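# Place the power unit on the carrier between blue blocks

## Task

Put the power unit onto the carrier so it rests down between the blue corner blocks, then open the gripper and move the arm away from it.

## Robot and tools

Robot: two arms, left_arm and right_arm, each with a two-finger parallel gripper. Nothing may be knocked or placed off the table. Loose objects can occasionally be pushed, and a held part can briefly be tugged.

Frame: every position and orientation is in a single scene frame. The origin sits on the table surface midway between the arms. +z is up, +x reaches out over the table, and left_arm is mounted on the +y side. The names left and right do not correspond to sides of a camera picture. Positions are in metres; orientations are quaternions written w first (qw, qx, qy, qz). On each gripper, the fingers extend along its own +z axis and close along its own y axis. The reported end_effector_position is the point between the finger pads, roughly 1 cm short of the fingertips. Reported hand positions can be a little wrong, more so when the arm is stretched out.

Row layout (used by both motion tools): one flat list of 16 numbers covering both arms, always all 16 even when one arm is idle. Order: left_arm x, y, z, qw, qx, qy, qz, opening, then right_arm x, y, z, qw, qx, qy, qz, opening. The x, y, z and quaternion are an absolute target pose for that gripper in the scene frame, not an offset. Opening runs from -1 (closed) to +1 (fully open, 0.094 m). Optionally 12 more numbers from 0 to 1 may follow: stiffness multipliers for the joints, left_arm's six then right_arm's six, in Joint positions order (waist, shoulder, elbow, wrist pitch, wrist yaw, wrist roll); they persist until changed.

execute_actions(actions): a list of up to 15 actions, run one after another. Each action is a table of up to 15 rows; each row lasts one control step of 1/30 s, and if fewer than 15 rows are given the final row is repeated to fill 15 steps. An empty list just returns the current state and images. An action is rejected for both arms if any target lies more than 0.6 m from that gripper's current position along any of the gripper's own axes. If any action is malformed, or the first action fails this distance test against the latest reported state, nothing in the call runs. To keep an orientation fixed, repeat the same quaternion you intended in every row rather than copying the slightly drifted one from the result.

move(target, speed, blocking): target is one 16-number row. Each gripper follows a straight line to its pose; both paths finish together and last between 0.5 and 10 s (cut off at 10 s). speed is the path's top speed in m/s, 0.002 to 0.5, default 0.25; rotation is limited to twice that in rad/s. The opening is commanded at the start. Paths do not avoid obstacles or the other arm, grippers lag and can overshoot the speed, especially near full reach. Faster contact hits harder, and aiming further beyond a contact pushes harder. With blocking=false the call returns after 0.5 s while motion continues; use wait(0) to poll, and wait or stop before sending further rows or moves. The result adds a move: line giving the ending (done, off_target, moving, held, fault) and any limits (paced = the pose was clipped; held = a check blocked steps, after which the arm may jump faster), plus each gripper's distance from its pose.

wait(seconds): 0 to 10 s; both arms keep their last command; returns early if a running move ends. stop(): brakes a running move, which needs some room; the fingers keep moving. zoom_image(camera, region): camera is cam_low, cam_left_wrist or cam_right_wrist (each 504x504); region is [x0, y0, x1, y1] in pixels from the top-left, at most 504 by 504. finished_scene(scene): pass the current scene's number to end it; irreversible, so only call once the unit is seated, released and the arm is clear. Replying without any tool call also ends everything.

Controller behaviour: each step the commanded pose is limited to 70 mm and 16 degrees from the measured pose, and inverse kinematics favours position over orientation. A distant target may need several actions; after an action the arm stops at its last clipped pose. Hand target lines show what the arm is currently driving toward. Motions usually finish a centimetre or more short, mostly low. HELD marks steps that were held back; pose unreachable means the clearance check altered or blocked that arm's command. Joint ranges (rad): waist -2.618 to 3.054, shoulder 0 to 3.142, elbow 0 to 3.142, wrist pitch -1.571 to 1.571, wrist yaw -1.571 to 1.571, wrist roll -2.094 to 2.094.

Gripping: grip_measured reports the finger opening on the command scale; the last Joint positions value is the opening in metres (each gripper may be off by about 1 mm). To hold something, command about 0.03 below grip_measured for a firm grip, less for a gentle one. Pad force tops out near 50 to 62 N, lower for very thin parts.

Stationary arm: resend exactly its last reported pose and desired opening each call. Keep the arms from striking or pressing each other. Motor heat from holding loads triggers MOTOR HOT warnings at 75 °C, a 10 s stop at 90 °C, and at 100 °C the arm goes limp and drops; FAULT lines report stops. Avoid drops, slips, slams and hard pushes; smooth, quick, low-effort motion is preferred.

Each tool is called by a JSON object that holds its "fn" and its "kwargs", one argument or row to a line.

## Session

{"fn": "execute_actions", "kwargs": {
  "actions": []
}}

Scene clock: 0.00 s.
left_arm: end_effector_position=(+0.1987, -0.0019, +0.3371) grip_measured=+1.000 end_effector_quat_wxyz=(-0.032, +0.012, +0.751, -0.660) | right_arm: end_effector_position=(+0.1860, -0.4610, +0.1879) grip_measured=+1.000 end_effector_quat_wxyz=(+0.336, +0.838, +0.380, +0.202)
Joint positions: left_arm=[-0.675  1.181  0.999 -0.071  1.038 -1.384  0.094] | right_arm=[-0.063  0.617  0.745 -0.938  0.301  1.989  0.094]
Joint velocities: left_arm=[-0.012 -0.017 -0.007 -0.051 -0.007  0.022  0.   ] | right_arm=[-0.007  0.007  0.002 -0.066 -0.066  0.051  0.   ]
Hand target (left_arm): +0.197, -0.001, +0.345; -0.022, +0.023, +0.746, -0.665
Hand target (right_arm): +0.182, -0.461, +0.187; +0.336, +0.838, +0.382, +0.196
Joint stiffness scale: left_arm=[1. 1. 1. 1. 1. 1.] | right_arm=[1. 1. 1. 1. 1. 1.]

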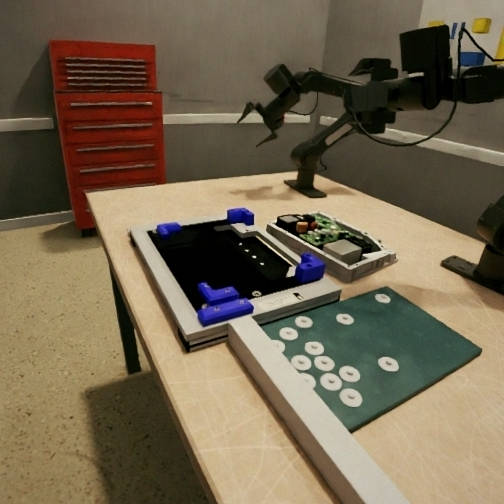

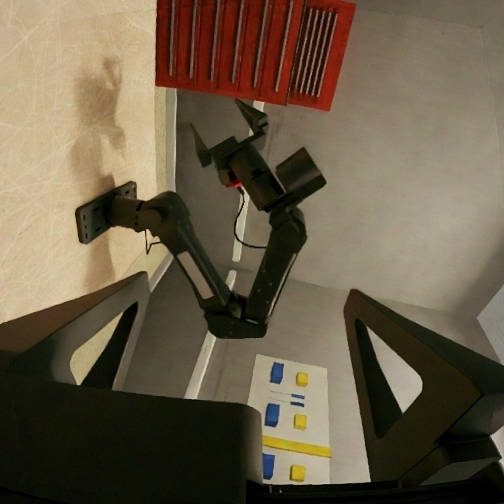

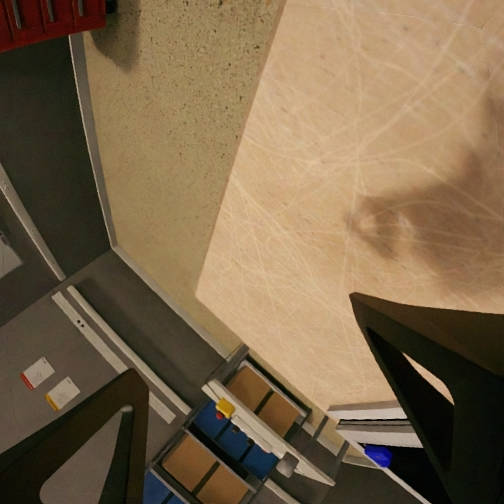

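{"fn": "move", "kwargs": {
  "target": [0.3,0.05,0.4,0,1,0,0,1,0.3,-0.3,0.35,0,1,0,0,1]
}}

Scene clock: 14.00 s.
left_arm: end_effector_position=(+0.3001, +0.0543, +0.3936) grip_measured=+1.000 end_effector_quat_wxyz=(+0.268, +0.924, +0.156, +0.223) | right_arm: end_effector_position=(+0.3011, -0.3037, +0.3548) grip_measured=+1.000 end_effector_quat_wxyz=(-0.041, +0.790, +0.517, +0.326)
Joint positions: left_arm=[-0.81   1.782  2.492 -1.569 -0.006  2.091  0.094] | right_arm=[ 0.103  1.511  2.025 -1.547 -0.421  2.087  0.094]
Joint velocities: left_arm=[-0.017  0.012  0.002 -0.007 -0.11  -0.007  0.   ] | right_arm=[-0.002 -0.007  0.007  0.007 -0.022 -0.022  0.   ]
Hand target (left_arm): +0.298, +0.052, +0.399; +0.271, +0.923, +0.151, +0.229
Hand target (right_arm): +0.301, -0.302, +0.352; -0.053, +0.794, +0.515, +0.319
Off the commanded pose (left_arm): 0.008 m, 45 deg; orientation clipped at the last step of the last action.
Off the commanded pose (right_arm): 0.006 m, 76 deg; orientation clipped at the last step of the last action.
Joint stiffness scale: left_arm=[1. 1. 1. 1. 1. 1.] | right_arm=[1. 1. 1. 1. 1. 1.]
joint sent to its limit (left arm) — the command would take joint 4 (wrist pitch) past its lower limit and joint 6 (wrist roll) past its upper limit, so those joints were sent only as far as their limits.
joint sent to its limit (right arm) — the command would take joint 4 (wrist pitch) past its lower limit and joint 6 (wrist roll) past its upper limit, so those joints were sent only as far as their limits.
move: off_target (left_arm, right_arm); limits=paced

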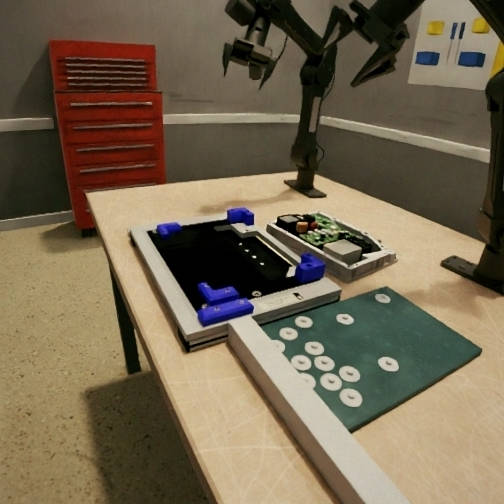

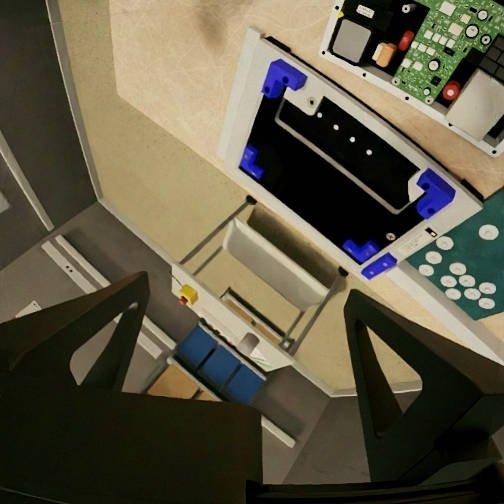

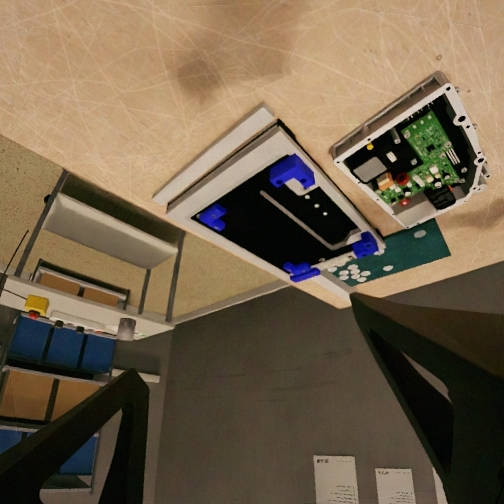

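Use the other roll direction (0,0,1,0), lower.

{"fn": "move", "kwargs": {
  "target": [0.3,0.12,0.3,0,0,1,0,1,0.3,-0.15,0.3,0,0,1,0,1]
}}

Scene clock: 23.23 s.
left_arm: end_effector_position=(+0.3046, +0.1120, +0.2941) grip_measured=+1.000 end_effector_quat_wxyz=(+0.159, +0.012, +0.983, -0.095) | right_arm: end_effector_position=(+0.3022, -0.1518, +0.3006) grip_measured=+1.000 end_effector_quat_wxyz=(+0.158, +0.017, +0.978, +0.138)
Joint positions: left_arm=[-0.682  1.71   2.085 -1.573 -0.013 -0.562  0.094] | right_arm=[ 0.716  1.788  2.19  -1.551 -0.043  0.643  0.094]
Joint velocities: left_arm=[ 0.007 -0.002  0.017 -0.007  0.022  0.007  0.   ] | right_arm=[ 0.007 -0.017  0.012  0.007  0.037 -0.051  0.   ]
Hand target (left_arm): +0.300, +0.118, +0.299; +0.162, +0.004, +0.982, -0.101
Hand target (right_arm): +0.302, -0.151, +0.299; +0.157, +0.009, +0.979, +0.127
Off the commanded pose (left_arm): 0.011 m, 21 deg; orientation clipped at the last step of the last action.
Off the commanded pose (right_arm): 0.003 m, 24 deg; orientation clipped at the last step of the last action.
Joint stiffness scale: left_arm=[1. 1. 1. 1. 1. 1.] | right_arm=[1. 1. 1. 1. 1. 1.]
joint sent to its limit (left arm) — the command would take joint 4 (wrist pitch) past its lower limit, so that joint was sent only as far as its limit.
joint sent to its limit (right arm) — the command would take joint 4 (wrist pitch) past its lower limit, so that joint was sent only as far as its limit.
move: off_target (left_arm, right_arm); limits=paced

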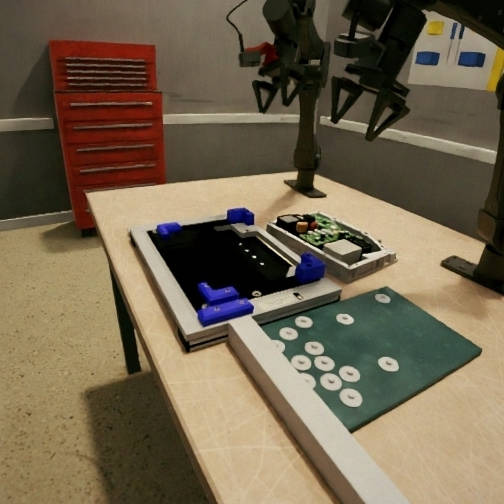

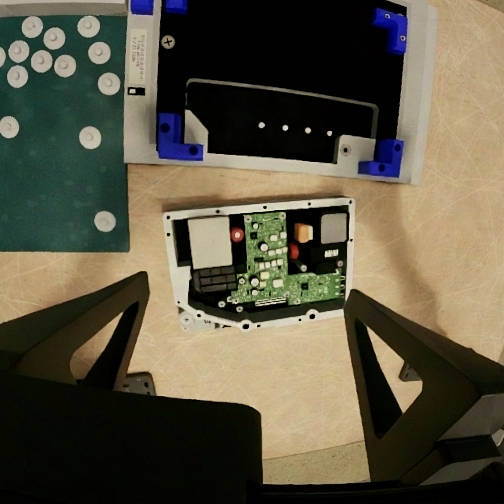

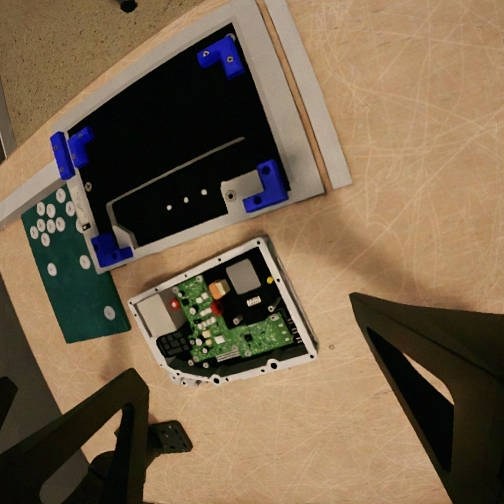

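{"fn": "move", "kwargs": {
  "target": [0.33,0.2,0.16,0,0,1,0,1,0.33,0.0,0.16,0,0,1,0,1]
}}

Scene clock: 31.73 s.
left_arm: end_effector_position=(+0.3281, +0.1962, +0.1605) grip_measured=+1.000 end_effector_quat_wxyz=(-0.005, -0.003, +1.000, -0.002) | right_arm: end_effector_position=(+0.3325, -0.0005, +0.1556) grip_measured=+1.000 end_effector_quat_wxyz=(+0.072, -0.001, +0.994, +0.085)
Joint positions: left_arm=[-0.422  1.838  1.739 -1.481  0.008 -0.335  0.094] | right_arm=[ 0.944  2.444  2.654 -1.558 -0.009  0.825  0.094]
Joint velocities: left_arm=[ 0.002 -0.002  0.017 -0.007 -0.007  0.051  0.   ] | right_arm=[ 0.002  0.002  0.007 -0.007  0.037 -0.051  0.   ]
Hand target (left_arm): +0.331, +0.199, +0.160; +0.001, -0.002, +1.000, +0.001
Hand target (right_arm): +0.332, -0.001, +0.160; +0.076, +0.001, +0.993, +0.085
Off the commanded pose (left_arm): 0.004 m, 1 deg.
Off the commanded pose (right_arm): 0.005 m, 13 deg.
Joint stiffness scale: left_arm=[1. 1. 1. 1. 1. 1.] | right_arm=[1. 1. 1. 1. 1. 1.]
joint sent to its limit (right arm) — the command would take joint 4 (wrist pitch) past its lower limit, so that joint was sent only as far as its limit.
move: off_target (right_arm)

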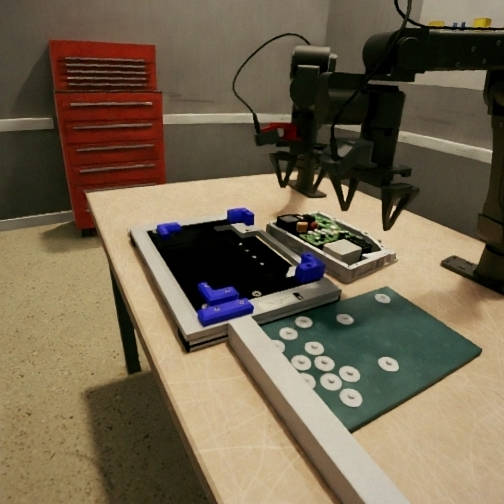

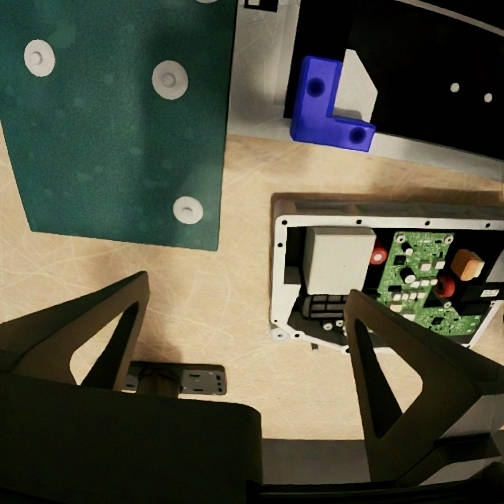

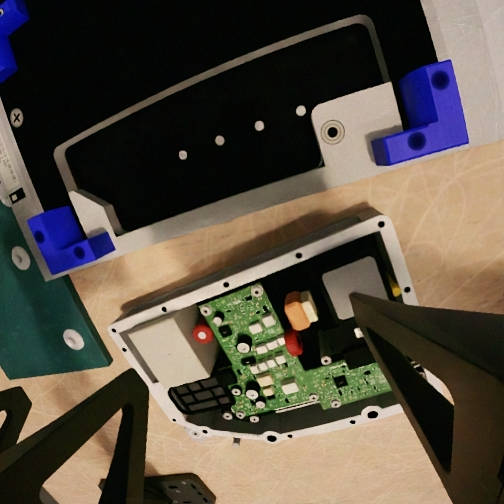

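{"fn": "move", "kwargs": {
  "target": [0.355,0.18,0.08,0,0,1,0,0.2,0.355,0.0,0.08,0,0,1,0,0.2]
}}

Scene clock: 46.63 s.
left_arm: end_effector_position=(+0.3555, +0.1827, +0.0804) grip_measured=+0.201 end_effector_quat_wxyz=(-0.007, -0.001, +1.000, -0.002) | right_arm: end_effector_position=(+0.3514, +0.0025, +0.0744) grip_measured=+0.202 end_effector_quat_wxyz=(+0.033, +0.001, +0.999, +0.041)
Joint positions: left_arm=[-0.433  1.962  1.587 -1.208  0.008 -0.342  0.056] | right_arm=[ 0.921  2.669  2.762 -1.559 -0.009  0.806  0.056]
Joint velocities: left_arm=[-0.002 -0.017 -0.012 -0.066 -0.007 -0.037 -0.   ] | right_arm=[ 0.002  0.012 -0.007 -0.007 -0.022 -0.081 -0.   ]
Hand target (left_arm): +0.356, +0.180, +0.080; -0.000, +0.000, +1.000, -0.000
Hand target (right_arm): +0.355, -0.001, +0.080; +0.039, +0.001, +0.998, +0.042
Off the commanded pose (left_arm): 0.003 m, 1 deg.
Off the commanded pose (right_arm): 0.007 m, 6 deg.
Joint stiffness scale: left_arm=[1. 1. 1. 1. 1. 1.] | right_arm=[1. 1. 1. 1. 1. 1.]
joint sent to its limit (right arm) — the command would take joint 4 (wrist pitch) past its lower limit, so that joint was sent only as far as its limit.
move: off_target (right_arm)

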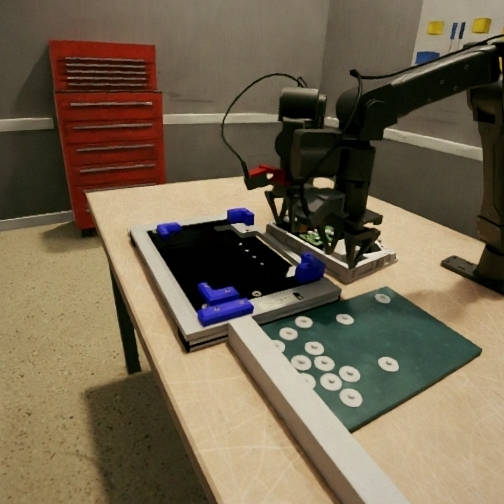

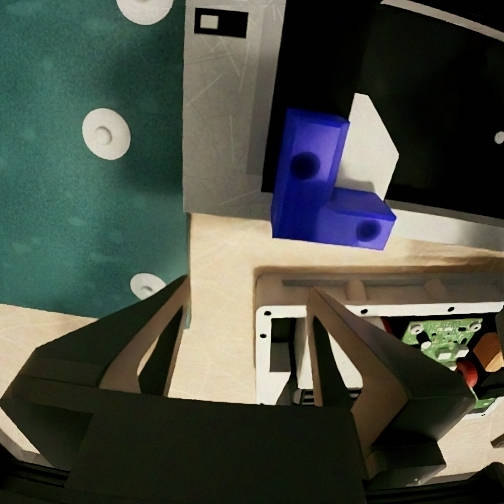

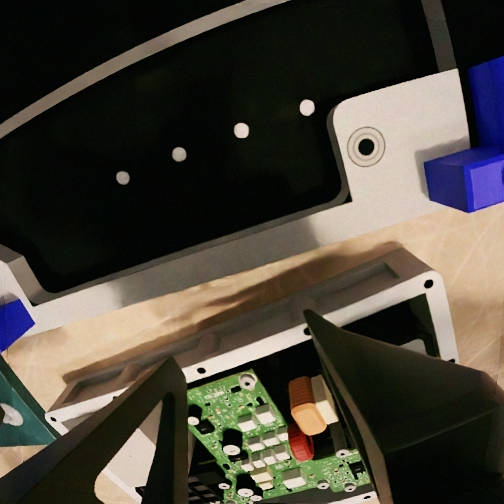

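{"fn": "move", "kwargs": {
  "target": [0.335,0.173,0.07,0,0,1,0,0.2,0.335,-0.05,0.07,0,0,1,0,0.2]
}}

Scene clock: 59.53 s.
left_arm: end_effector_position=(+0.3349, +0.1740, +0.0639) grip_measured=+0.201 end_effector_quat_wxyz=(-0.015, +0.001, +1.000, +0.002) | right_arm: end_effector_position=(+0.3336, -0.0491, +0.0670) grip_measured=+0.202 end_effector_quat_wxyz=(-0.005, +0.004, +1.000, -0.001)
Joint positions: left_arm=[-0.475  1.927  1.472 -1.145  0.008 -0.382  0.056] | right_arm=[ 0.874  2.441  2.306 -1.445 -0.005  0.764  0.056]
Joint velocities: left_arm=[ 0.007  0.012 -0.012  0.037  0.022 -0.007 -0.   ] | right_arm=[-0.012 -0.012  0.007  0.081 -0.022 -0.11   0.001]
Hand target (left_arm): +0.335, +0.173, +0.070; -0.001, +0.000, +1.000, -0.000
Hand target (right_arm): +0.334, -0.050, +0.070; -0.000, +0.001, +1.000, +0.000
Off the commanded pose (left_arm): 0.006 m, 2 deg.
Off the commanded pose (right_arm): 0.003 m, 1 deg.
Joint stiffness scale: left_arm=[1. 1. 1. 1. 1. 1.] | right_arm=[1. 1. 1. 1. 1. 1.]
move: done

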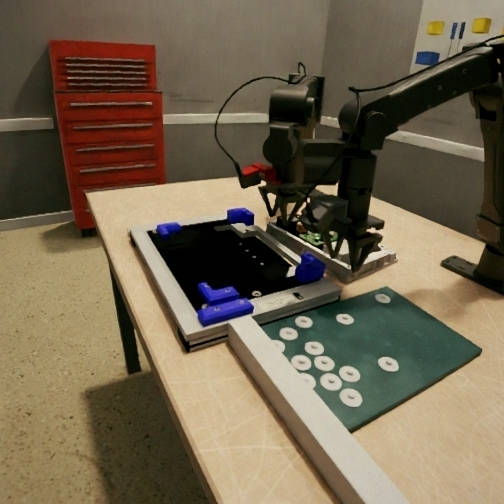

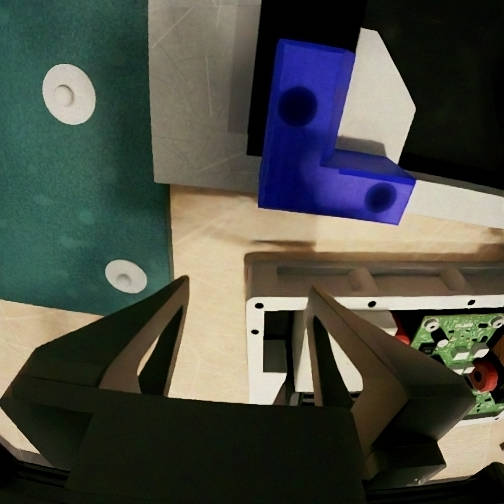

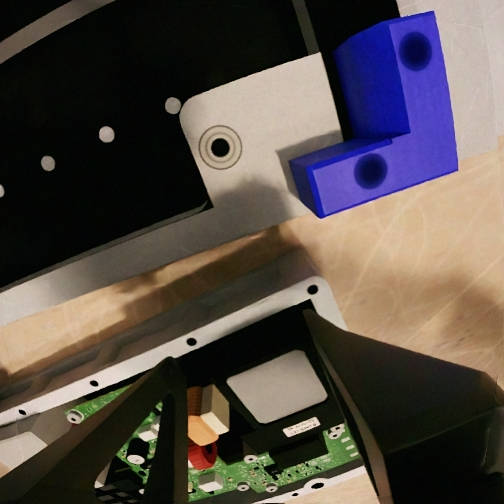

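{"fn": "move", "kwargs": {
  "target": [0.31,0.173,0.07,0,0,1,0,0.2,0.31,-0.075,0.07,0,-0.156,0.988,0,0.2]
}}

Scene clock: 70.97 s.
left_arm: end_effector_position=(+0.3103, +0.1747, +0.0648) grip_measured=+0.201 end_effector_quat_wxyz=(-0.014, -0.001, +1.000, +0.002) | right_arm: end_effector_position=(+0.3082, -0.0707, +0.0664) grip_measured=+0.202 end_effector_quat_wxyz=(-0.007, -0.152, +0.988, +0.004)
Joint positions: left_arm=[-0.501  1.84   1.36  -1.118  0.008 -0.411  0.056] | right_arm=[ 0.874  2.255  1.982 -1.305 -0.015  0.45   0.056]
Joint velocities: left_arm=[-0.002  0.002  0.012 -0.066 -0.037 -0.095 -0.   ] | right_arm=[ 0.007 -0.002 -0.007 -0.051 -0.022 -0.037  0.   ]
Hand target (left_arm): +0.310, +0.173, +0.070; -0.001, +0.000, +1.000, -0.000
Hand target (right_arm): +0.310, -0.075, +0.070; -0.000, -0.156, +0.988, -0.000
Off the commanded pose (left_arm): 0.006 m, 2 deg.
Off the commanded pose (right_arm): 0.006 m, 1 deg.
Joint stiffness scale: left_arm=[1. 1. 1. 1. 1. 1.] | right_arm=[1. 1. 1. 1. 1. 1.]
move: done

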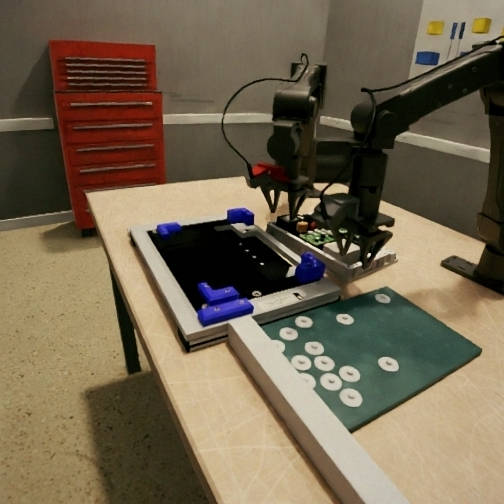

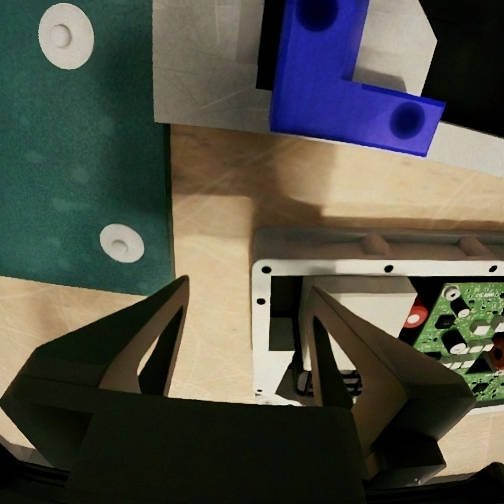

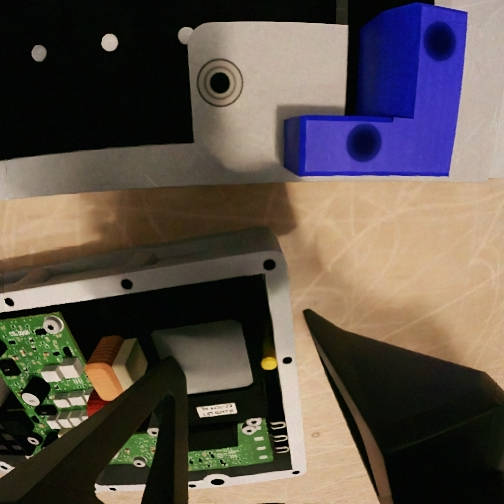

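{"fn": "move", "kwargs": {
  "target": [0.31,0.176,0.045,0,0,1,0,-0.3,0.31,-0.088,0.045,0,-0.216,0.976,0,-0.3],
  "speed": 0.05
}}

Scene clock: 84.07 s.
left_arm: end_effector_position=(+0.3095, +0.1751, +0.0501) grip_measured=-0.299 end_effector_quat_wxyz=(-0.008, -0.001, +1.000, -0.000) | right_arm: end_effector_position=(+0.3101, -0.0701, +0.0643) grip_measured=-0.298 end_effector_quat_wxyz=(+0.019, -0.220, +0.975, +0.028)
Joint positions: left_arm=[-0.501  1.84   1.3   -1.046  0.008 -0.411  0.033] | right_arm=[ 0.866  2.186  1.858 -1.181 -0.03   0.305  0.033]
Joint velocities: left_arm=[-0.032  0.007  0.007  0.037 -0.022  0.007  0.001] | right_arm=[ 0.002 -0.012  0.002 -0.081  0.037 -0.007  0.   ]
Hand target (left_arm): +0.310, +0.176, +0.045; -0.000, +0.000, +1.000, +0.000
Hand target (right_arm): +0.309, -0.088, +0.046; -0.001, -0.217, +0.976, +0.000
Off the commanded pose (left_arm): 0.005 m, 1 deg.
Off the commanded pose (right_arm): 0.026 m, 4 deg.
Joint stiffness scale: left_arm=[1. 1. 1. 1. 1. 1.] | right_arm=[1. 1. 1. 1. 1. 1.]
move: off_target (right_arm)

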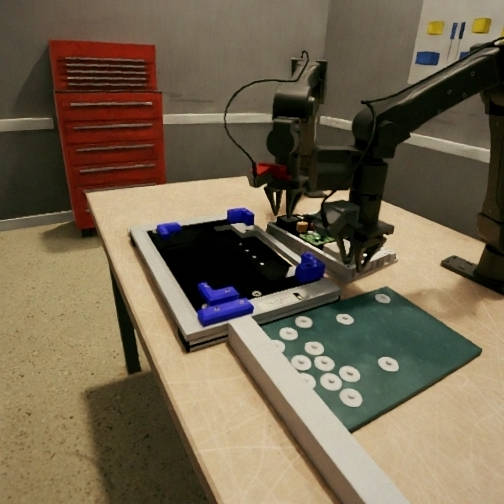

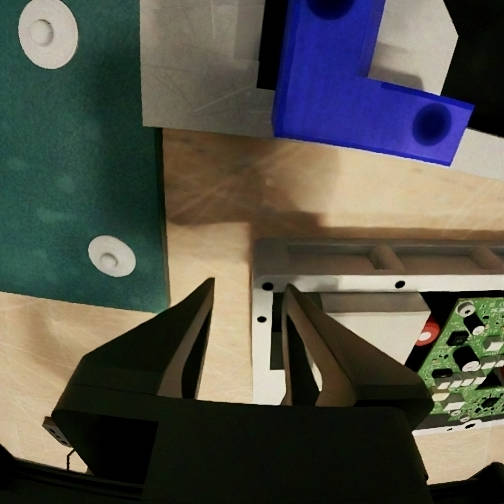

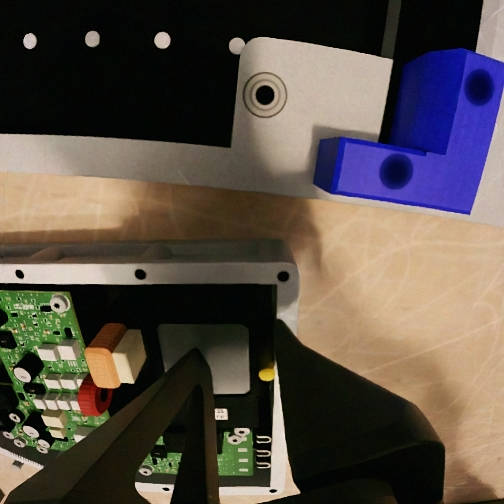

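The right finger caught on the box; lift, shift, retry.

{"fn": "move", "kwargs": {
  "target": [0.31,0.174,0.05,0,0,1,0,-0.3,0.31,-0.072,0.09,0,-0.216,0.976,0,-0.3],
  "speed": 0.08
}}

{"fn": "move", "kwargs": {
  "target": [0.31,0.174,0.05,0,0,1,0,-0.3,0.31,-0.09,0.08,0,-0.216,0.976,0,-0.3],
  "speed": 0.08
}}

Scene clock: 91.40 s.
left_arm: end_effector_position=(+0.3093, +0.1752, +0.0501) grip_measured=-0.299 end_effector_quat_wxyz=(-0.009, -0.001, +1.000, -0.000) | right_arm: end_effector_position=(+0.3105, -0.0733, +0.0923) grip_measured=-0.298 end_effector_quat_wxyz=(+0.001, -0.215, +0.977, +0.010)
Joint positions: left_arm=[-0.501  1.84   1.3   -1.046  0.008 -0.411  0.033] | right_arm=[ 0.866  2.232  2.047 -1.373 -0.015  0.316  0.033]
Joint velocities: left_arm=[ 0.002  0.002  0.002  0.037  0.051  0.022 -0.001] | right_arm=[-0.002 -0.017  0.002 -0.007  0.066 -0.007  0.   ]
Hand target (left_arm): +0.310, +0.174, +0.050; -0.000, +0.000, +1.000, -0.000
Hand target (right_arm): +0.310, -0.072, +0.090; +0.000, -0.216, +0.976, +0.000
Off the commanded pose (left_arm): 0.001 m, 1 deg.
Off the commanded pose (right_arm): 0.003 m, 1 deg.
Joint stiffness scale: left_arm=[1. 1. 1. 1. 1. 1.] | right_arm=[1. 1. 1. 1. 1. 1.]
move: done

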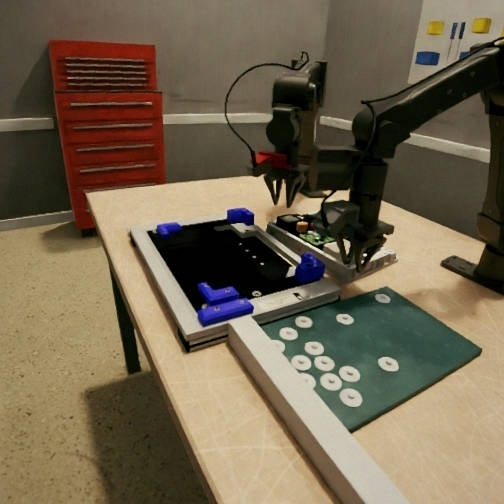

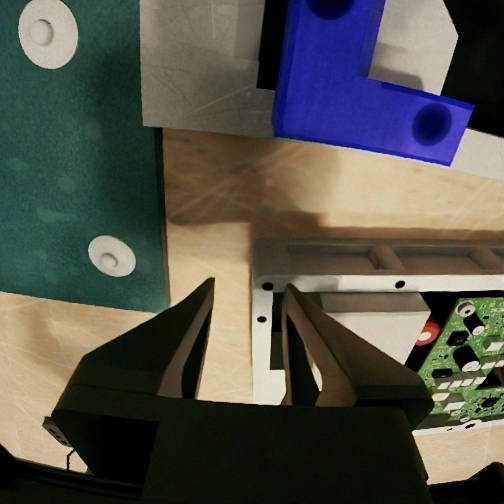

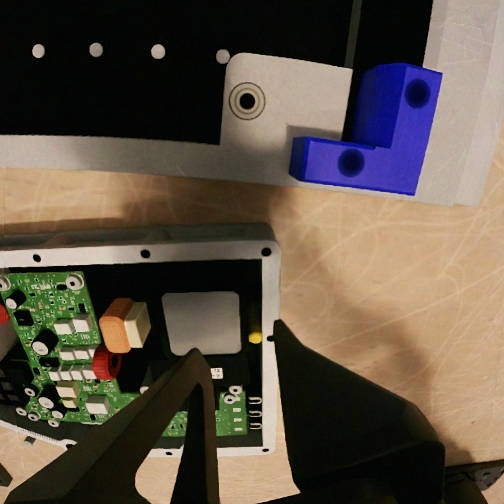

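Scene clock: 92.30 s.
left_arm: end_effector_position=(+0.3093, +0.1752, +0.0501) grip_measured=-0.299 end_effector_quat_wxyz=(-0.009, -0.001, +1.000, -0.000) | right_arm: end_effector_position=(+0.3060, -0.0853, +0.0762) grip_measured=-0.298 end_effector_quat_wxyz=(-0.009, -0.217, +0.976, +0.003)
Joint positions: left_arm=[-0.501  1.84   1.3   -1.046  0.008 -0.411  0.033] | right_arm=[ 0.853  2.207  1.941 -1.319 -0.014  0.298  0.033]
Joint velocities: left_arm=[-0.002  0.002 -0.012  0.007 -0.022 -0.051 -0.   ] | right_arm=[-0.007  0.002 -0.007  0.007  0.007 -0.095 -0.001]
Hand target (left_arm): +0.310, +0.174, +0.050; -0.000, +0.000, +1.000, -0.000
Hand target (right_arm): +0.310, -0.090, +0.080; -0.000, -0.216, +0.976, -0.000
Off the commanded pose (left_arm): 0.001 m, 1 deg.
Off the commanded pose (right_arm): 0.007 m, 1 deg.
Joint stiffness scale: left_arm=[1. 1. 1. 1. 1. 1.] | right_arm=[1. 1. 1. 1. 1. 1.]
move: done

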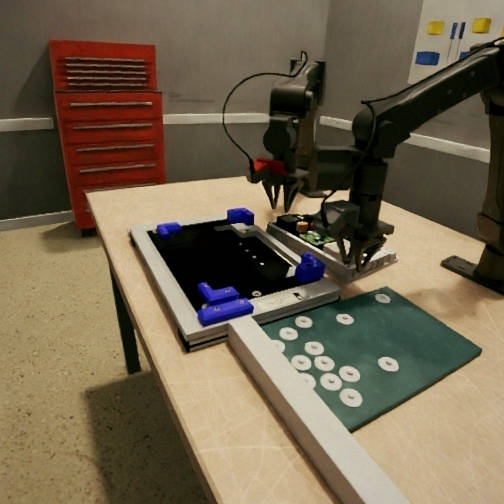

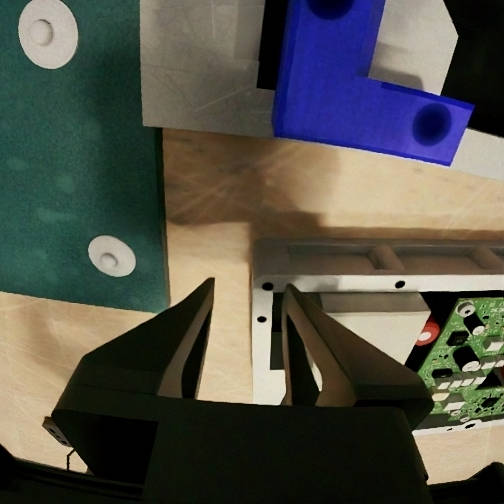

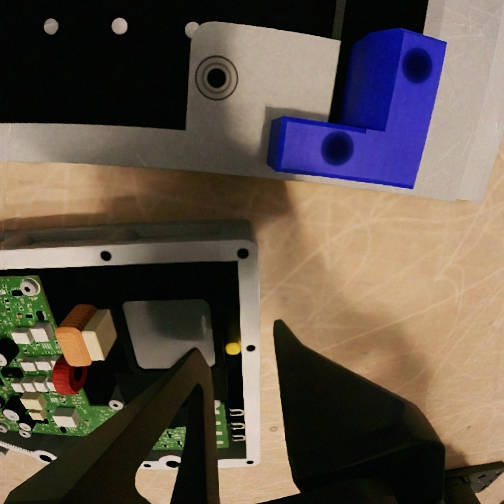

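{"fn": "move", "kwargs": {
  "target": [0.31,0.175,0.03,0,0,1,0,-0.3,0.28,-0.093,0.075,0,-0.216,0.976,0,-0.3],
  "speed": 0.05
}}

{"fn": "move", "kwargs": {
  "target": [0.31,0.175,0.03,0,0,1,0,-0.3,0.28,-0.093,0.03,0,-0.216,0.976,0,-0.3],
  "speed": 0.05
}}

Scene clock: 100.20 s.
left_arm: end_effector_position=(+0.3093, +0.1752, +0.0493) grip_measured=-0.299 end_effector_quat_wxyz=(-0.003, -0.001, +1.000, -0.003) | right_arm: end_effector_position=(+0.2807, -0.0929, +0.0717) grip_measured=-0.298 end_effector_quat_wxyz=(-0.010, -0.216, +0.976, +0.002)
Joint positions: left_arm=[-0.501  1.829  1.283 -1.027  0.008 -0.411  0.033] | right_arm=[ 0.881  2.105  1.763 -1.242 -0.014  0.329  0.033]
Joint velocities: left_arm=[ 0.007  0.002  0.002 -0.081 -0.066  0.037  0.   ] | right_arm=[-0.012  0.007 -0.007 -0.051 -0.051 -0.051 -0.   ]
Hand target (left_arm): +0.309, +0.175, +0.031; -0.001, +0.000, +1.000, +0.000
Hand target (right_arm): +0.280, -0.093, +0.075; -0.000, -0.216, +0.976, -0.000
Off the commanded pose (left_arm): 0.019 m, 0 deg.
Off the commanded pose (right_arm): 0.003 m, 1 deg.
Joint stiffness scale: left_arm=[1. 1. 1. 1. 1. 1.] | right_arm=[1. 1. 1. 1. 1. 1.]
move: off_target (left_arm)

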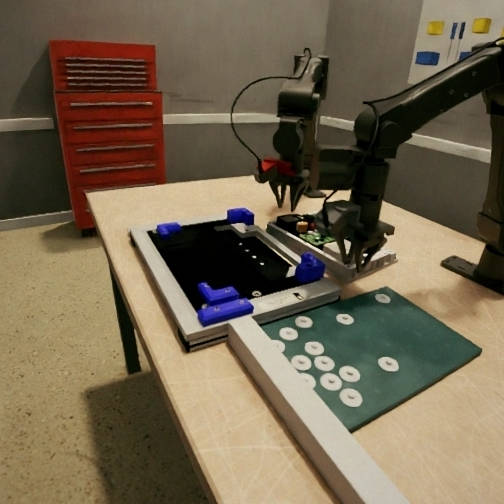

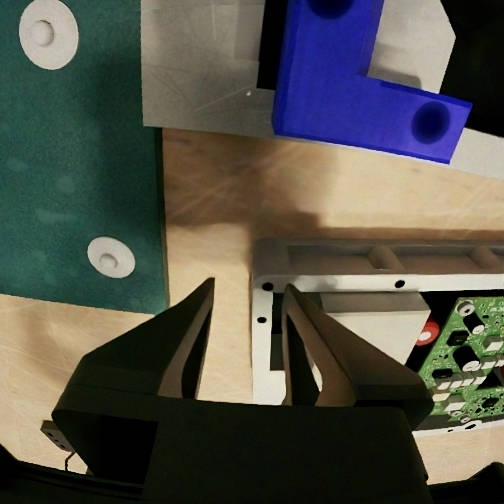

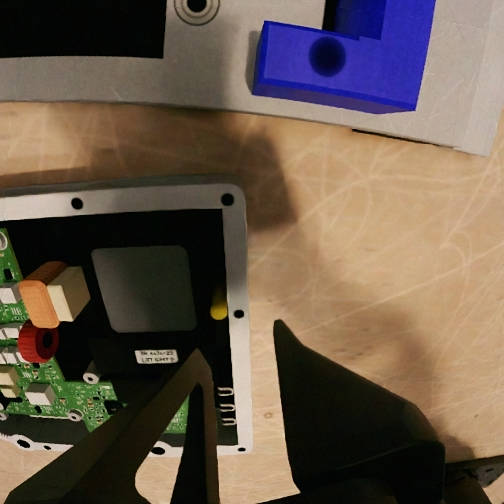

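Scene clock: 101.27 s.
left_arm: end_effector_position=(+0.3093, +0.1752, +0.0494) grip_measured=-0.299 end_effector_quat_wxyz=(-0.002, -0.001, +1.000, -0.003) | right_arm: end_effector_position=(+0.2808, -0.0928, +0.0628) grip_measured=-0.299 end_effector_quat_wxyz=(+0.012, -0.216, +0.976, +0.015)
Joint positions: left_arm=[-0.501  1.827  1.281 -1.025  0.008 -0.411  0.033] | right_arm=[ 0.881  2.061  1.66  -1.134 -0.014  0.329  0.033]
Joint velocities: left_arm=[ 0.012 -0.002 -0.007  0.022 -0.007  0.007 -0.   ] | right_arm=[-0.002  0.012  0.002  0.037 -0.037 -0.051  0.   ]
Hand target (left_arm): +0.309, +0.175, +0.031; -0.001, +0.000, +1.000, +0.000
Hand target (right_arm): +0.278, -0.094, +0.032; -0.001, -0.216, +0.976, -0.000
Off the commanded pose (left_arm): 0.019 m, 0 deg.
Off the commanded pose (right_arm): 0.033 m, 2 deg.
Joint stiffness scale: left_arm=[1. 1. 1. 1. 1. 1.] | right_arm=[1. 1. 1. 1. 1. 1.]
move: off_target (left_arm, right_arm)

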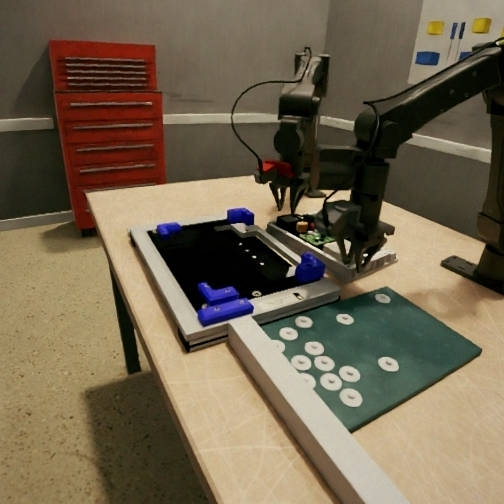

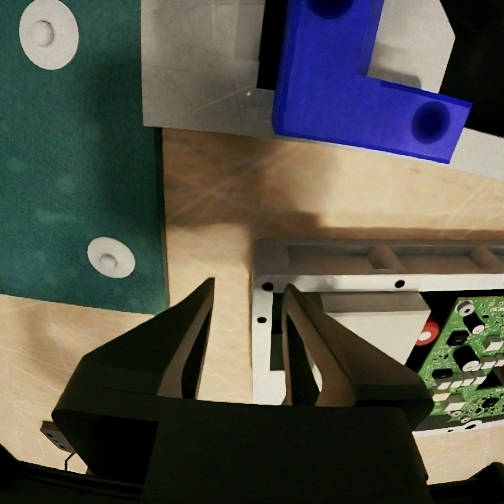

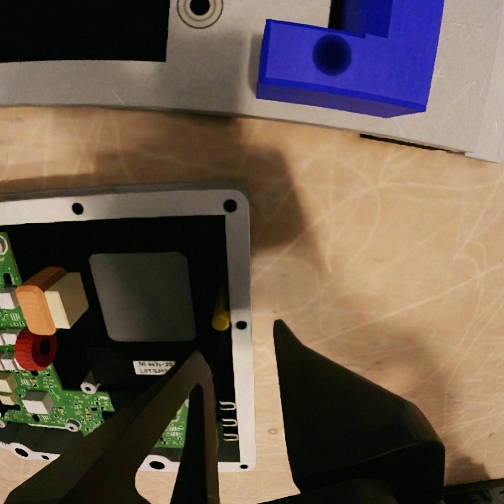

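{"fn": "move", "kwargs": {
  "target": [0.31,0.135,0.09,0,0,1,0,0.6,0.30,-0.055,0.09,0,-0.216,0.976,0,0.5],
  "speed": 0.1
}}

Scene clock: 109.77 s.
left_arm: end_effector_position=(+0.3054, +0.1398, +0.0857) grip_measured=+0.599 end_effector_quat_wxyz=(-0.005, +0.002, +1.000, +0.004) | right_arm: end_effector_position=(+0.3014, -0.0565, +0.0929) grip_measured=+0.498 end_effector_quat_wxyz=(+0.002, -0.215, +0.977, +0.009)
Joint positions: left_arm=[-0.607  1.852  1.46  -1.192 -0.003 -0.51   0.075] | right_arm=[ 0.908  2.259  2.093 -1.392 -0.013  0.357  0.07 ]
Joint velocities: left_arm=[ 0.007 -0.002  0.002 -0.066 -0.037  0.066  0.001] | right_arm=[ 0.007 -0.012  0.012 -0.022 -0.066 -0.037 -0.001]
Hand target (left_arm): +0.310, +0.135, +0.090; -0.001, +0.000, +1.000, -0.000
Hand target (right_arm): +0.301, -0.055, +0.090; -0.000, -0.216, +0.976, +0.000
Off the commanded pose (left_arm): 0.008 m, 1 deg.
Off the commanded pose (right_arm): 0.004 m, 1 deg.
Joint stiffness scale: left_arm=[1. 1. 1. 1. 1. 1.] | right_arm=[1. 1. 1. 1. 1. 1.]
move: done

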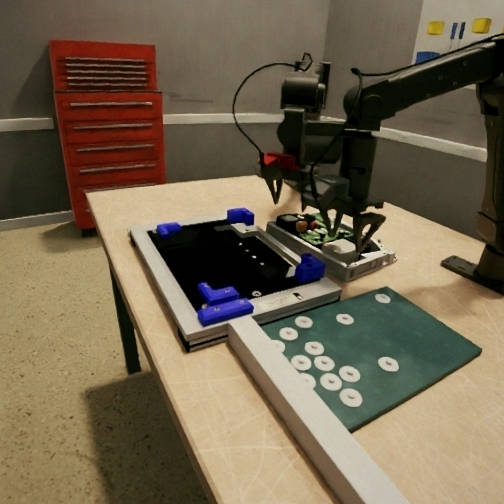

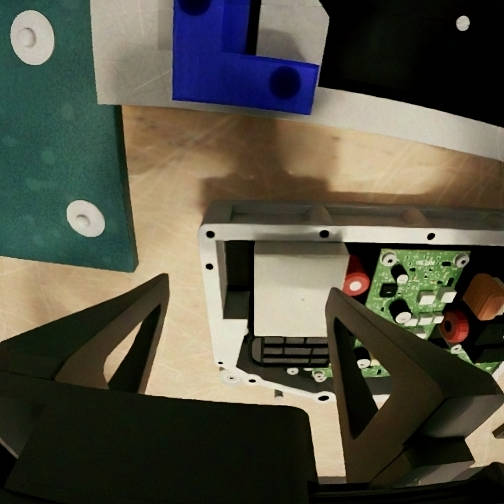

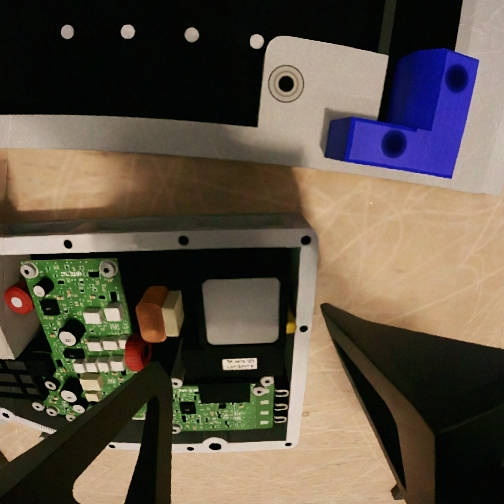

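{"fn": "move", "kwargs": {
  "target": [0.315,0.12,0.075,0,0,1,0,0.3,0.325,-0.052,0.075,0,-0.216,0.976,0,0.2],
  "speed": 0.06
}}

{"fn": "move", "kwargs": {
  "target": [0.315,0.12,0.04,0,0,1,0,0.3,0.325,-0.052,0.04,0,-0.216,0.976,0,0.2],
  "speed": 0.04
}}

Scene clock: 120.07 s.
left_arm: end_effector_position=(+0.3033, +0.1339, +0.0702) grip_measured=+0.301 end_effector_quat_wxyz=(-0.020, +0.002, +1.000, +0.013) | right_arm: end_effector_position=(+0.3149, -0.0479, +0.0812) grip_measured=+0.202 end_effector_quat_wxyz=(+0.004, -0.217, +0.976, +0.010)
Joint positions: left_arm=[-0.625  1.9    1.46  -1.179 -0.002 -0.529  0.061] | right_arm=[ 0.901  2.332  2.171 -1.392 -0.013  0.346  0.056]
Joint velocities: left_arm=[ 0.007 -0.002  0.012  0.051 -0.037  0.007 -0.001] | right_arm=[-0.007 -0.002 -0.007 -0.022 -0.066 -0.037 -0.001]
Hand target (left_arm): +0.304, +0.134, +0.071; -0.019, +0.001, +1.000, +0.013
Hand target (right_arm): +0.314, -0.048, +0.083; +0.003, -0.218, +0.976, +0.010
Off the commanded pose (left_arm): 0.019 m, 3 deg.
Off the commanded pose (right_arm): 0.013 m, 1 deg.
Joint stiffness scale: left_arm=[1. 1. 1. 1. 1. 1.] | right_arm=[1. 1. 1. 1. 1. 1.]
move: held (left_arm, right_arm); limits=held; held on 8 of 22 steps (right_arm, left_arm), including the last (right_arm, left_arm)
pose unreachable (left arm): on one or more control steps of this call, first in action 0 (counted from 0), this arm could not follow its commanded pose, so it was not sent that pose on those steps. On the call's last step it was still not sent that pose. It may still have moved: this result reports where it is.
cause: the commanded pose would bring a part of the arm too close to another arm (this arm's wrist (the part past joint 4) and the other arm's wrist (the part past joint 4)).
pose unreachable (right arm): on one or more control steps of this call, first in action 0 (counted from 0), this arm could not follow its commanded pose, so it was not sent that pose on those steps. On the call's last step it was still not sent that pose. It may still have moved: this result reports where it is.
cause: the commanded pose would bring a part of the arm too close to another arm (this arm's wrist (the part past joint 4) and the other arm's wrist (the part past joint 4)).

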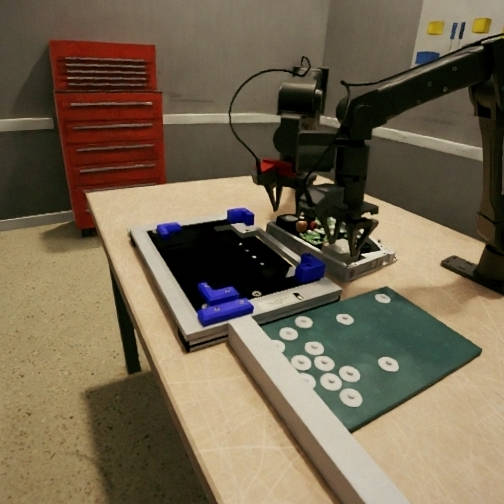

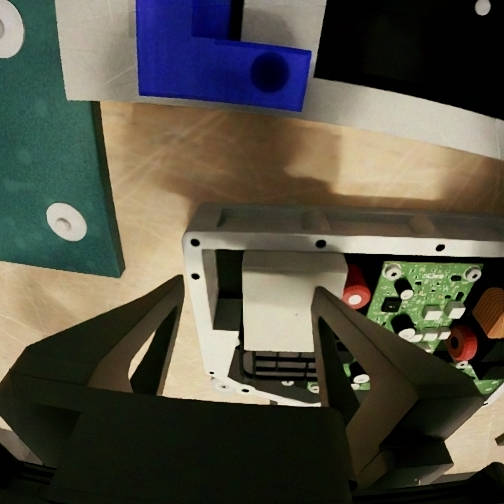

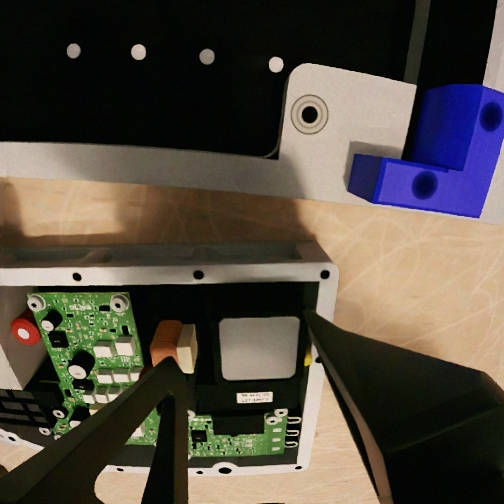

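Scene clock: 121.37 s.
left_arm: end_effector_position=(+0.3135, +0.1275, +0.0648) grip_measured=+0.301 end_effector_quat_wxyz=(-0.001, +0.000, +1.000, +0.000) | right_arm: end_effector_position=(+0.3177, -0.0465, +0.0682) grip_measured=+0.202 end_effector_quat_wxyz=(+0.008, -0.218, +0.976, +0.012)
Joint positions: left_arm=[-0.625  1.906  1.447 -1.114 -0.    -0.532  0.061] | right_arm=[ 0.898  2.332  2.119 -1.331 -0.013  0.342  0.056]
Joint velocities: left_arm=[-0.017 -0.002  0.002 -0.066  0.037  0.007  0.001] | right_arm=[ 0.017  0.007 -0.012  0.037 -0.066 -0.037 -0.   ]
Hand target (left_arm): +0.314, +0.127, +0.065; -0.000, +0.000, +1.000, +0.000
Hand target (right_arm): +0.318, -0.047, +0.068; +0.008, -0.218, +0.976, +0.012
Off the commanded pose (left_arm): 0.026 m, 0 deg.
Off the commanded pose (right_arm): 0.030 m, 2 deg.
Joint stiffness scale: left_arm=[1. 1. 1. 1. 1. 1.] | right_arm=[1. 1. 1. 1. 1. 1.]
move: held (left_arm, right_arm); limits=held; held on 14 of 39 steps (right_arm, left_arm), including the last (right_arm, left_arm)
pose unreachable (left arm): on one or more control steps of this call, first in action 0 (counted from 0), this arm could not follow its commanded pose, so it was not sent that pose on those steps. On the call's last step it was still not sent that pose. It may still have moved: this result reports where it is.
cause: the commanded pose would bring a part of the arm too close to another arm (this arm's wrist (the part past joint 4) and the other arm's wrist (the part past joint 4)).
pose unreachable (right arm): on one or more control steps of this call, first in action 0 (counted from 0), this arm could not follow its commanded pose, so it was not sent that pose on those steps. On the call's last step it was still not sent that pose. It may still have moved: this result reports where it is.
cause: the commanded pose would bring a part of the arm too close to another arm (this arm's wrist (the part past joint 4) and the other arm's wrist (the part past joint 4)).

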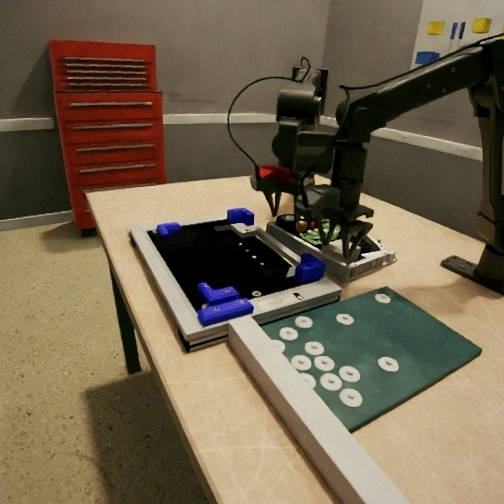

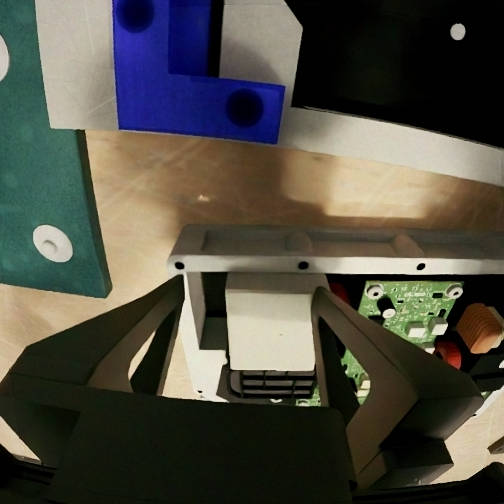

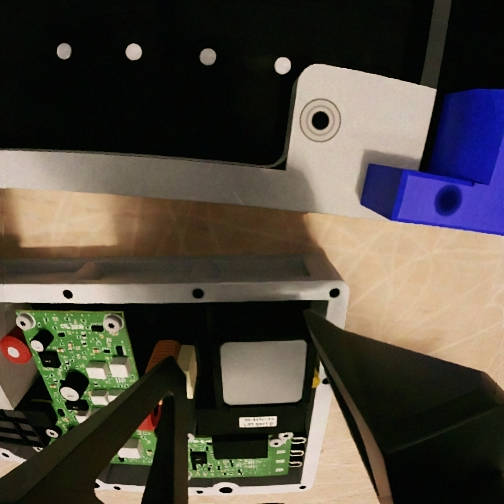

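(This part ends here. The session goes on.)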